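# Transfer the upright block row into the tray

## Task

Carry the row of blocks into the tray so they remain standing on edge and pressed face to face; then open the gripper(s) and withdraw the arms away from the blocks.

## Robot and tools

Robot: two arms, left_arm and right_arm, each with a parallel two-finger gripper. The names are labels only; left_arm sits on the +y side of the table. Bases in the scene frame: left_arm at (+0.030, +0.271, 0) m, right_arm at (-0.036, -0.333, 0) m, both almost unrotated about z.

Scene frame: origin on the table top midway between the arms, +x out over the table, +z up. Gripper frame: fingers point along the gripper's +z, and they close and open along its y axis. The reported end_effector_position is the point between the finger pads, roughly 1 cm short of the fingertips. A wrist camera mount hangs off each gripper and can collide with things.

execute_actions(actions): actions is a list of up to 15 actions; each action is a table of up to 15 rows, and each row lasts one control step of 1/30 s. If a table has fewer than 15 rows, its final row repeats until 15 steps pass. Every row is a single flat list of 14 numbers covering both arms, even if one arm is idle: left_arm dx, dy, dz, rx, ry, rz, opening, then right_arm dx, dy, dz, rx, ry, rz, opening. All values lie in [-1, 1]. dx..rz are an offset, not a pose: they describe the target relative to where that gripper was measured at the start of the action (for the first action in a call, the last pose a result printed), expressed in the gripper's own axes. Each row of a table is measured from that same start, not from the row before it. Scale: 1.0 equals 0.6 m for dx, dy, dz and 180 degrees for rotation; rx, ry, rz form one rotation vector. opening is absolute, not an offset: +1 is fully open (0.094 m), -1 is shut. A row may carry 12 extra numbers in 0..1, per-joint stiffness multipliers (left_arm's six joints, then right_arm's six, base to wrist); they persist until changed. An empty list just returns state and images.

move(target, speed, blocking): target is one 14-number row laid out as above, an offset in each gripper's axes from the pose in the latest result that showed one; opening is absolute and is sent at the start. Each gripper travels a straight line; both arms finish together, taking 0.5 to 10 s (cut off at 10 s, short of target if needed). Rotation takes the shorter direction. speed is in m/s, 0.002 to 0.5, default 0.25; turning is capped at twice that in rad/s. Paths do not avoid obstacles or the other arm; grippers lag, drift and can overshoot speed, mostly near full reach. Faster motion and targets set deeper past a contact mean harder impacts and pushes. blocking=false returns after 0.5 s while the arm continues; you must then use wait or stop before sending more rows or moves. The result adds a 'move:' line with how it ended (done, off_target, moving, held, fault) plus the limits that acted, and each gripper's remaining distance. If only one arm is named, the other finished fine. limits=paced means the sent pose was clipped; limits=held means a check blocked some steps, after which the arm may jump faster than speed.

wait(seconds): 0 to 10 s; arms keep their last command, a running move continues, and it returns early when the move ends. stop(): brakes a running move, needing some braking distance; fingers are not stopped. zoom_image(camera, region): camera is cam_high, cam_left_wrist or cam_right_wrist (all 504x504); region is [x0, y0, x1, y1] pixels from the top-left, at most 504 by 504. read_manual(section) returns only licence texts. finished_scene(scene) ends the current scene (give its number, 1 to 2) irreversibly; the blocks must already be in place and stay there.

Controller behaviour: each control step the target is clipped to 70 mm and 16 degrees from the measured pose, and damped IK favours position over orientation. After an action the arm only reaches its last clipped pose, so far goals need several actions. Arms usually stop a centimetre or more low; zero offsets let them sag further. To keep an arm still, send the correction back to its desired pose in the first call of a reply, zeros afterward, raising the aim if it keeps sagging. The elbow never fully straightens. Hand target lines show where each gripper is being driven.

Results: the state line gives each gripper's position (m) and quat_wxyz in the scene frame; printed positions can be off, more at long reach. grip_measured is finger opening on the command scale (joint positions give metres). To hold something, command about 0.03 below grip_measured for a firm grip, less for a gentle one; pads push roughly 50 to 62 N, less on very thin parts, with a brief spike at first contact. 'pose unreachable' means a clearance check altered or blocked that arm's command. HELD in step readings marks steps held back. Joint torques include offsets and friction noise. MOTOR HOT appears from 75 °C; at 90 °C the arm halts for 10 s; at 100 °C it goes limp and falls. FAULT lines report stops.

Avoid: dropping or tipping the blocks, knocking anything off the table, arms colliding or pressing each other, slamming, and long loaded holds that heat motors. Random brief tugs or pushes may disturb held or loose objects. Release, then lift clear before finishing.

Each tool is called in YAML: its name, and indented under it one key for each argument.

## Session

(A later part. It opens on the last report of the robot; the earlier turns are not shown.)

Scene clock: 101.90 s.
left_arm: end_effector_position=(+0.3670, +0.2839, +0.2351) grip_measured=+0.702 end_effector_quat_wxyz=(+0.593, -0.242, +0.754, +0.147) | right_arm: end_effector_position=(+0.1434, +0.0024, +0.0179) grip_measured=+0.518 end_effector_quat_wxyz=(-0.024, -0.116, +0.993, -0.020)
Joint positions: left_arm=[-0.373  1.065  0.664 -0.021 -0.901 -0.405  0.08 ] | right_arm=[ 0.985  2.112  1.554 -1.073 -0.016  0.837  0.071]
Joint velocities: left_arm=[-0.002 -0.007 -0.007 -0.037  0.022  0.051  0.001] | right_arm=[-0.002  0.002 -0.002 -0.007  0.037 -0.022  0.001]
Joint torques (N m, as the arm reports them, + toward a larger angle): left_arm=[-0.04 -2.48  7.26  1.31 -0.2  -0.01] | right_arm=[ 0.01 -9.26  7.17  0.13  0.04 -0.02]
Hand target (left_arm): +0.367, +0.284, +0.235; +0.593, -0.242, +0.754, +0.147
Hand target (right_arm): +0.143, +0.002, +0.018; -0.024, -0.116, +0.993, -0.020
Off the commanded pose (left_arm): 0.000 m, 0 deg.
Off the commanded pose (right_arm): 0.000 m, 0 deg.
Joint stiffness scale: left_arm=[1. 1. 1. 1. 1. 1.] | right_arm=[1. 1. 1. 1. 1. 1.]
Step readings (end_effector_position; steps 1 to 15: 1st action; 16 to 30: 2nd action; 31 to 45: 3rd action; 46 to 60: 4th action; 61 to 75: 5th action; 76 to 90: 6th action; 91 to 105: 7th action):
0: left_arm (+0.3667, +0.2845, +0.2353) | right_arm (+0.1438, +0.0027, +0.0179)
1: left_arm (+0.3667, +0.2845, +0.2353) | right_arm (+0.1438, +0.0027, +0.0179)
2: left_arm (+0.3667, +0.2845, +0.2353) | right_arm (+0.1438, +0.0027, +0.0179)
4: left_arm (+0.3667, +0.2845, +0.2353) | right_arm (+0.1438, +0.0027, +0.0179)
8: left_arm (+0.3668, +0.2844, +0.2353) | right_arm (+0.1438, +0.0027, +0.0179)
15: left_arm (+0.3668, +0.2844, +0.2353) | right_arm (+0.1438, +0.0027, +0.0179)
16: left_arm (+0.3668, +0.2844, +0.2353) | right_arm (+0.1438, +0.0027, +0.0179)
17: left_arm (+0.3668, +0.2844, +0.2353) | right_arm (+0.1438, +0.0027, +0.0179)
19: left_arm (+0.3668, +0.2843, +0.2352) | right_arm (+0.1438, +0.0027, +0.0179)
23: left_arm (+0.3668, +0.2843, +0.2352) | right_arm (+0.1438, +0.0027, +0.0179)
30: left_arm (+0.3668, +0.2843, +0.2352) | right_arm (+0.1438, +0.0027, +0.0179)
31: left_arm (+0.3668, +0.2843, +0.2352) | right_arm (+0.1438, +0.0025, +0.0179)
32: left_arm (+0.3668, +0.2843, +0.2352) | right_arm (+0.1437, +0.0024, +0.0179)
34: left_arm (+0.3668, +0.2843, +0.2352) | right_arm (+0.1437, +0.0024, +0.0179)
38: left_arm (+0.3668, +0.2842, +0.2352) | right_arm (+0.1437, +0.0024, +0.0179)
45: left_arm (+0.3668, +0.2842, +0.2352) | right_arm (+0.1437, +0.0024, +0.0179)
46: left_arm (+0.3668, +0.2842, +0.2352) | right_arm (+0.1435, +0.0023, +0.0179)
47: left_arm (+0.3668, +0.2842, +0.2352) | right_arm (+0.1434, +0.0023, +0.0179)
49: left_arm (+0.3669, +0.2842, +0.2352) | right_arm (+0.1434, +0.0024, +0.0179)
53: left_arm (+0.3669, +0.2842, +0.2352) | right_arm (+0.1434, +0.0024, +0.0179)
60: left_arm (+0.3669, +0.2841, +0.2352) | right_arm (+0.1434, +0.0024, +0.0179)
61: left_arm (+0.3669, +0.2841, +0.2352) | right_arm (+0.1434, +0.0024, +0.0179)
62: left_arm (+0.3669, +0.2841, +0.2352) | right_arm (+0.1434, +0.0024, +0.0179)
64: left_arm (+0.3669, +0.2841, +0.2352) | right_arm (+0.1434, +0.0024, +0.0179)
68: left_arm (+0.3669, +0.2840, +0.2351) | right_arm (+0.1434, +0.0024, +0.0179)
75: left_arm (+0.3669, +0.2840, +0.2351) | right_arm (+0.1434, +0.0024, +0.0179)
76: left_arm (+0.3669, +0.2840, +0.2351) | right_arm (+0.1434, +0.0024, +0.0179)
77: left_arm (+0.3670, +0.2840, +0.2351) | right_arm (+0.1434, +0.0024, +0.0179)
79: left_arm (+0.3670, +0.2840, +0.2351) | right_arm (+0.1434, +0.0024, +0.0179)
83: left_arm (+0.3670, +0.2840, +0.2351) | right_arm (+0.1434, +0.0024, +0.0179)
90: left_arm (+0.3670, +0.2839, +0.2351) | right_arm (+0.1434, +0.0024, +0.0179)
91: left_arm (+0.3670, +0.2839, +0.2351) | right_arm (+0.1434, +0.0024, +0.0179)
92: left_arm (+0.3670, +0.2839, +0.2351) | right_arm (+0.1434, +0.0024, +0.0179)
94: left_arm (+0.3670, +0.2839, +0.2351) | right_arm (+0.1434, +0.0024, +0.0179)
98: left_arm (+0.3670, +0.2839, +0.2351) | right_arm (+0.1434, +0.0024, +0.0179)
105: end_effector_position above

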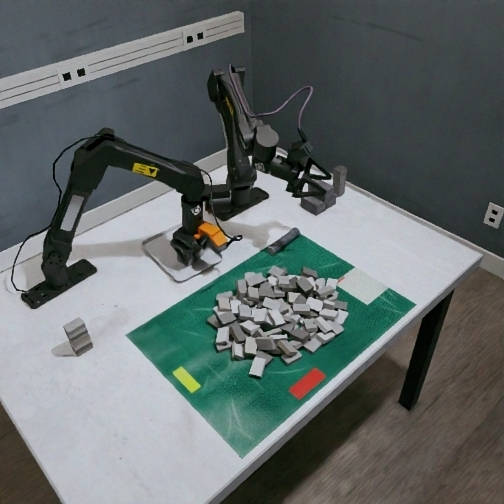

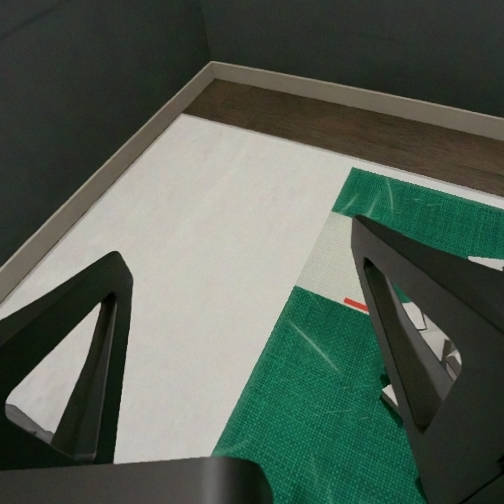

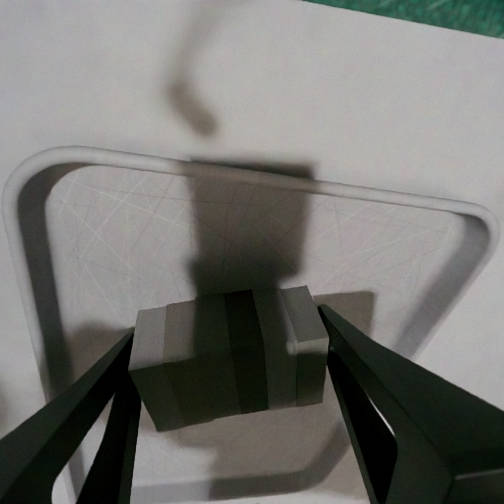

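Upright now. Open and lift.

execute_actions:
  actions:
    - [[0,0,0,0,0,0,0.7,0,0,0,0,0,0,0.6]]
    - [[0,0,0,0,0,0,0.7,0,0,0,0,0,0,0.75]]

move:
  target: [0,0,0,0,0,0,0.7,0,0,-0.2,0,0,0,0.75]
  speed: 0.08

move:
  target: [0,0,0,0,0,0,0.7,-0.15,-0.25,-0.05,0,0,0,0.75]

Scene clock: 104.77 s.
left_arm: end_effector_position=(+0.3671, +0.2837, +0.2350) grip_measured=+0.702 end_effector_quat_wxyz=(+0.593, -0.241, +0.754, +0.147) | right_arm: end_effector_position=(+0.1434, +0.0024, +0.0179) grip_measured=+0.748 end_effector_quat_wxyz=(-0.024, -0.116, +0.993, -0.020)
Joint positions: left_arm=[-0.373  1.065  0.664 -0.021 -0.9   -0.405  0.08 ] | right_arm=[ 0.985  2.112  1.554 -1.073 -0.016  0.837  0.082]
Joint velocities: left_arm=[-0.002  0.007 -0.017  0.022 -0.037 -0.037  0.001] | right_arm=[-0.002 -0.002  0.002  0.022 -0.007 -0.007 -0.001]
Joint torques (N m, as the arm reports them, + toward a larger angle): left_arm=[-0.06 -2.46  7.21  1.29 -0.19 -0.01] | right_arm=[-0.01 -9.33  7.12  0.13  0.05 -0.03]
Hand target (left_arm): +0.367, +0.284, +0.235; +0.593, -0.241, +0.754, +0.147
Hand target (right_arm): +0.143, +0.002, +0.018; -0.024, -0.116, +0.993, -0.020
Off the commanded pose (left_arm): 0.000 m, 0 deg.
Off the commanded pose (right_arm): 0.000 m, 0 deg.
Joint stiffness scale: left_arm=[1. 1. 1. 1. 1. 1.] | right_arm=[1. 1. 1. 1. 1. 1.]
Step readings (end_effector_position; steps 1 to 15: 1st action; 16 to 30: 2nd action):
0: left_arm (+0.3670, +0.2839, +0.2351) | right_arm (+0.1434, +0.0024, +0.0179)
1: left_arm (+0.3670, +0.2839, +0.2351) | right_arm (+0.1434, +0.0024, +0.0179)
2: left_arm (+0.3670, +0.2838, +0.2351) | right_arm (+0.1434, +0.0024, +0.0179)
4: left_arm (+0.3670, +0.2838, +0.2351) | right_arm (+0.1434, +0.0024, +0.0179)
8: left_arm (+0.3670, +0.2838, +0.2351) | right_arm (+0.1434, +0.0024, +0.0179)
15: left_arm (+0.3671, +0.2838, +0.2350) | right_arm (+0.1434, +0.0024, +0.0179)
16: left_arm (+0.3671, +0.2838, +0.2350) | right_arm (+0.1434, +0.0024, +0.0179)
17: left_arm (+0.3671, +0.2838, +0.2350) | right_arm (+0.1434, +0.0024, +0.0179)
19: left_arm (+0.3671, +0.2837, +0.2350) | right_arm (+0.1434, +0.0024, +0.0179)
23: left_arm (+0.3671, +0.2837, +0.2350) | right_arm (+0.1434, +0.0024, +0.0179)
30: end_effector_position above

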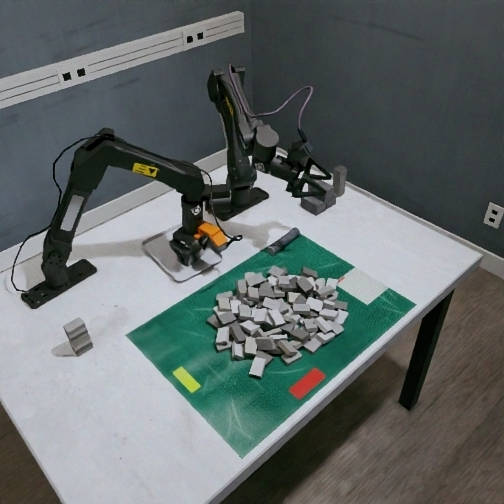

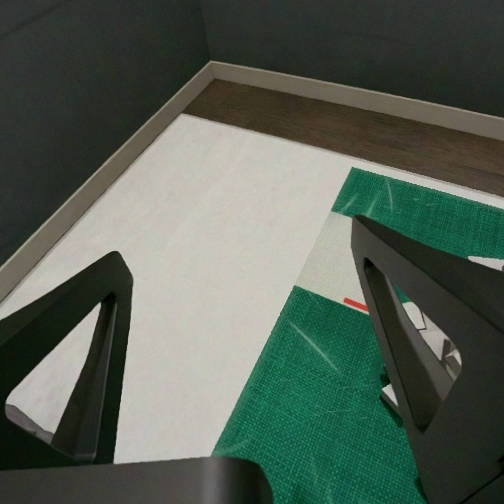

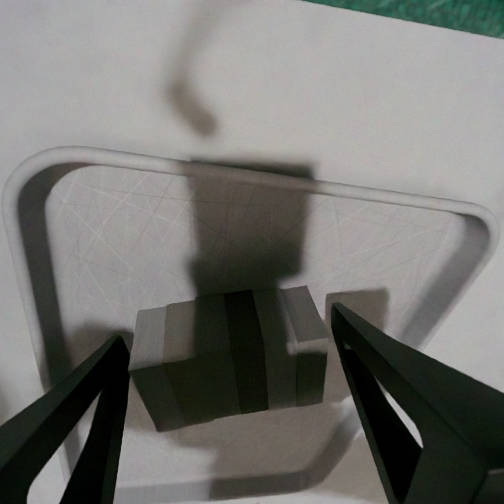

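Scene clock: 106.83 s.
left_arm: end_effector_position=(+0.3672, +0.2836, +0.2350) grip_measured=+0.702 end_effector_quat_wxyz=(+0.593, -0.241, +0.755, +0.146) | right_arm: end_effector_position=(+0.1464, +0.0078, +0.1309) grip_measured=+0.748 end_effector_quat_wxyz=(-0.026, -0.116, +0.993, -0.024)
Joint positions: left_arm=[-0.373  1.065  0.664 -0.021 -0.899 -0.405  0.08 ] | right_arm=[ 0.985  2.103  1.992 -1.53  -0.016  0.837  0.082]
Joint velocities: left_arm=[ 0.002 -0.002  0.007  0.022 -0.022  0.007 -0.001] | right_arm=[-0.007 -0.012  0.002 -0.037 -0.022 -0.022 -0.001]
Joint torques (N m, as the arm reports them, + toward a larger angle): left_arm=[-0.2  -2.47  7.14  1.29 -0.22 -0.01] | right_arm=[-0.17 -8.98 10.51 -0.11  0.05 -0.07]
Hand target (left_arm): +0.367, +0.284, +0.235; +0.593, -0.241, +0.754, +0.147
Hand target (right_arm): +0.148, +0.010, +0.137; -0.024, -0.116, +0.993, -0.020
Off the commanded pose (left_arm): 0.000 m, 0 deg.
Off the commanded pose (right_arm): 0.007 m, 1 deg.
Joint stiffness scale: left_arm=[1. 1. 1. 1. 1. 1.] | right_arm=[1. 1. 1. 1. 1. 1.]
move: done

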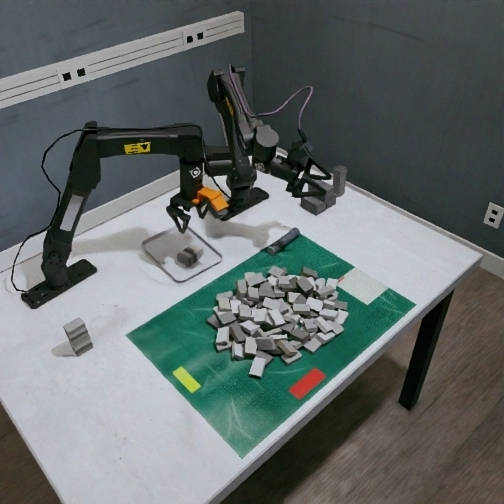

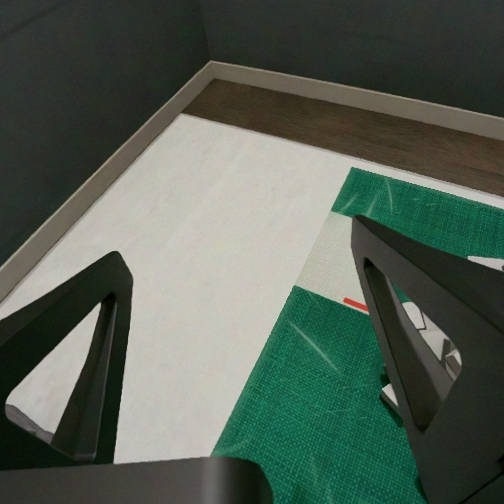

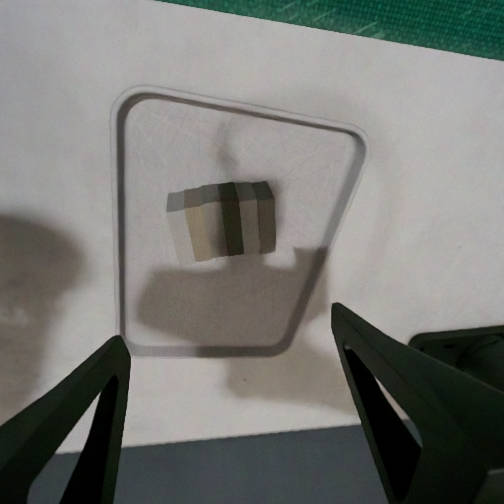

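Scene clock: 108.17 s.
left_arm: end_effector_position=(+0.3672, +0.2835, +0.2349) grip_measured=+0.702 end_effector_quat_wxyz=(+0.593, -0.241, +0.755, +0.146) | right_arm: end_effector_position=(+0.2755, -0.1154, +0.1509) grip_measured=+0.748 end_effector_quat_wxyz=(-0.010, -0.109, +0.994, -0.014)
Joint positions: left_arm=[-0.373  1.065  0.664 -0.021 -0.898 -0.405  0.08 ] | right_arm=[ 0.53   2.042  1.982 -1.541  0.015  0.396  0.082]
Joint velocities: left_arm=[ 0.002 -0.007 -0.017 -0.066 -0.037  0.022 -0.001] | right_arm=[ 0.002 -0.017  0.002 -0.022 -0.022 -0.037 -0.001]
Joint torques (N m, as the arm reports them, + toward a larger angle): left_arm=[-0.06 -2.45  7.35  1.27 -0.2   0.01] | right_arm=[  0.46 -10.41   9.02   0.01   0.14  -0.11]
Hand target (left_arm): +0.367, +0.284, +0.235; +0.593, -0.241, +0.754, +0.146
Hand target (right_arm): +0.274, -0.116, +0.163; +0.002, -0.116, +0.993, -0.011
Off the commanded pose (left_arm): 0.000 m, 0 deg.
Off the commanded pose (right_arm): 0.012 m, 2 deg.
Joint stiffness scale: left_arm=[1. 1. 1. 1. 1. 1.] | right_arm=[1. 1. 1. 1. 1. 1.]
joint sent to its limit (right arm) — the command would take joint 4 (wrist pitch) past its lower limit, so that joint was sent only as far as its limit.
move: off_target (right_arm)

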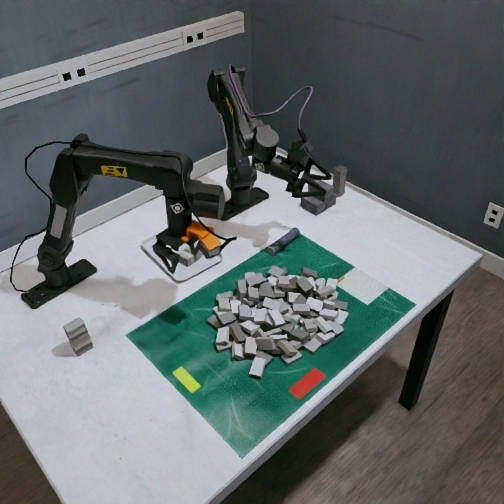

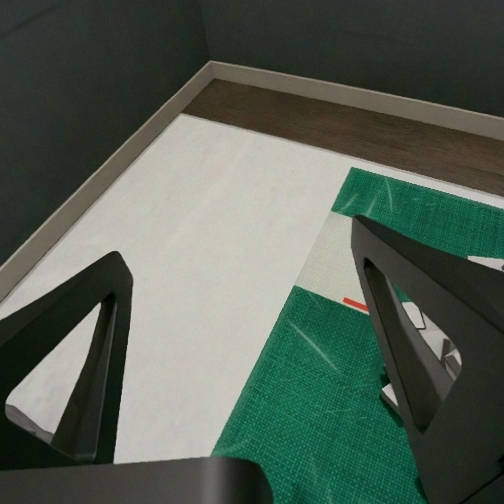

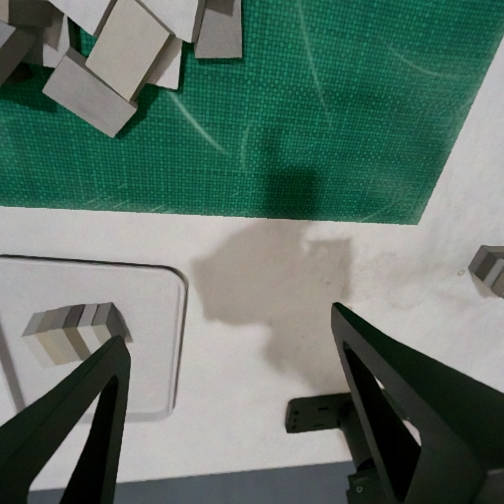

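finished_scene:
  scene: 1

The scene is finished: the task was done.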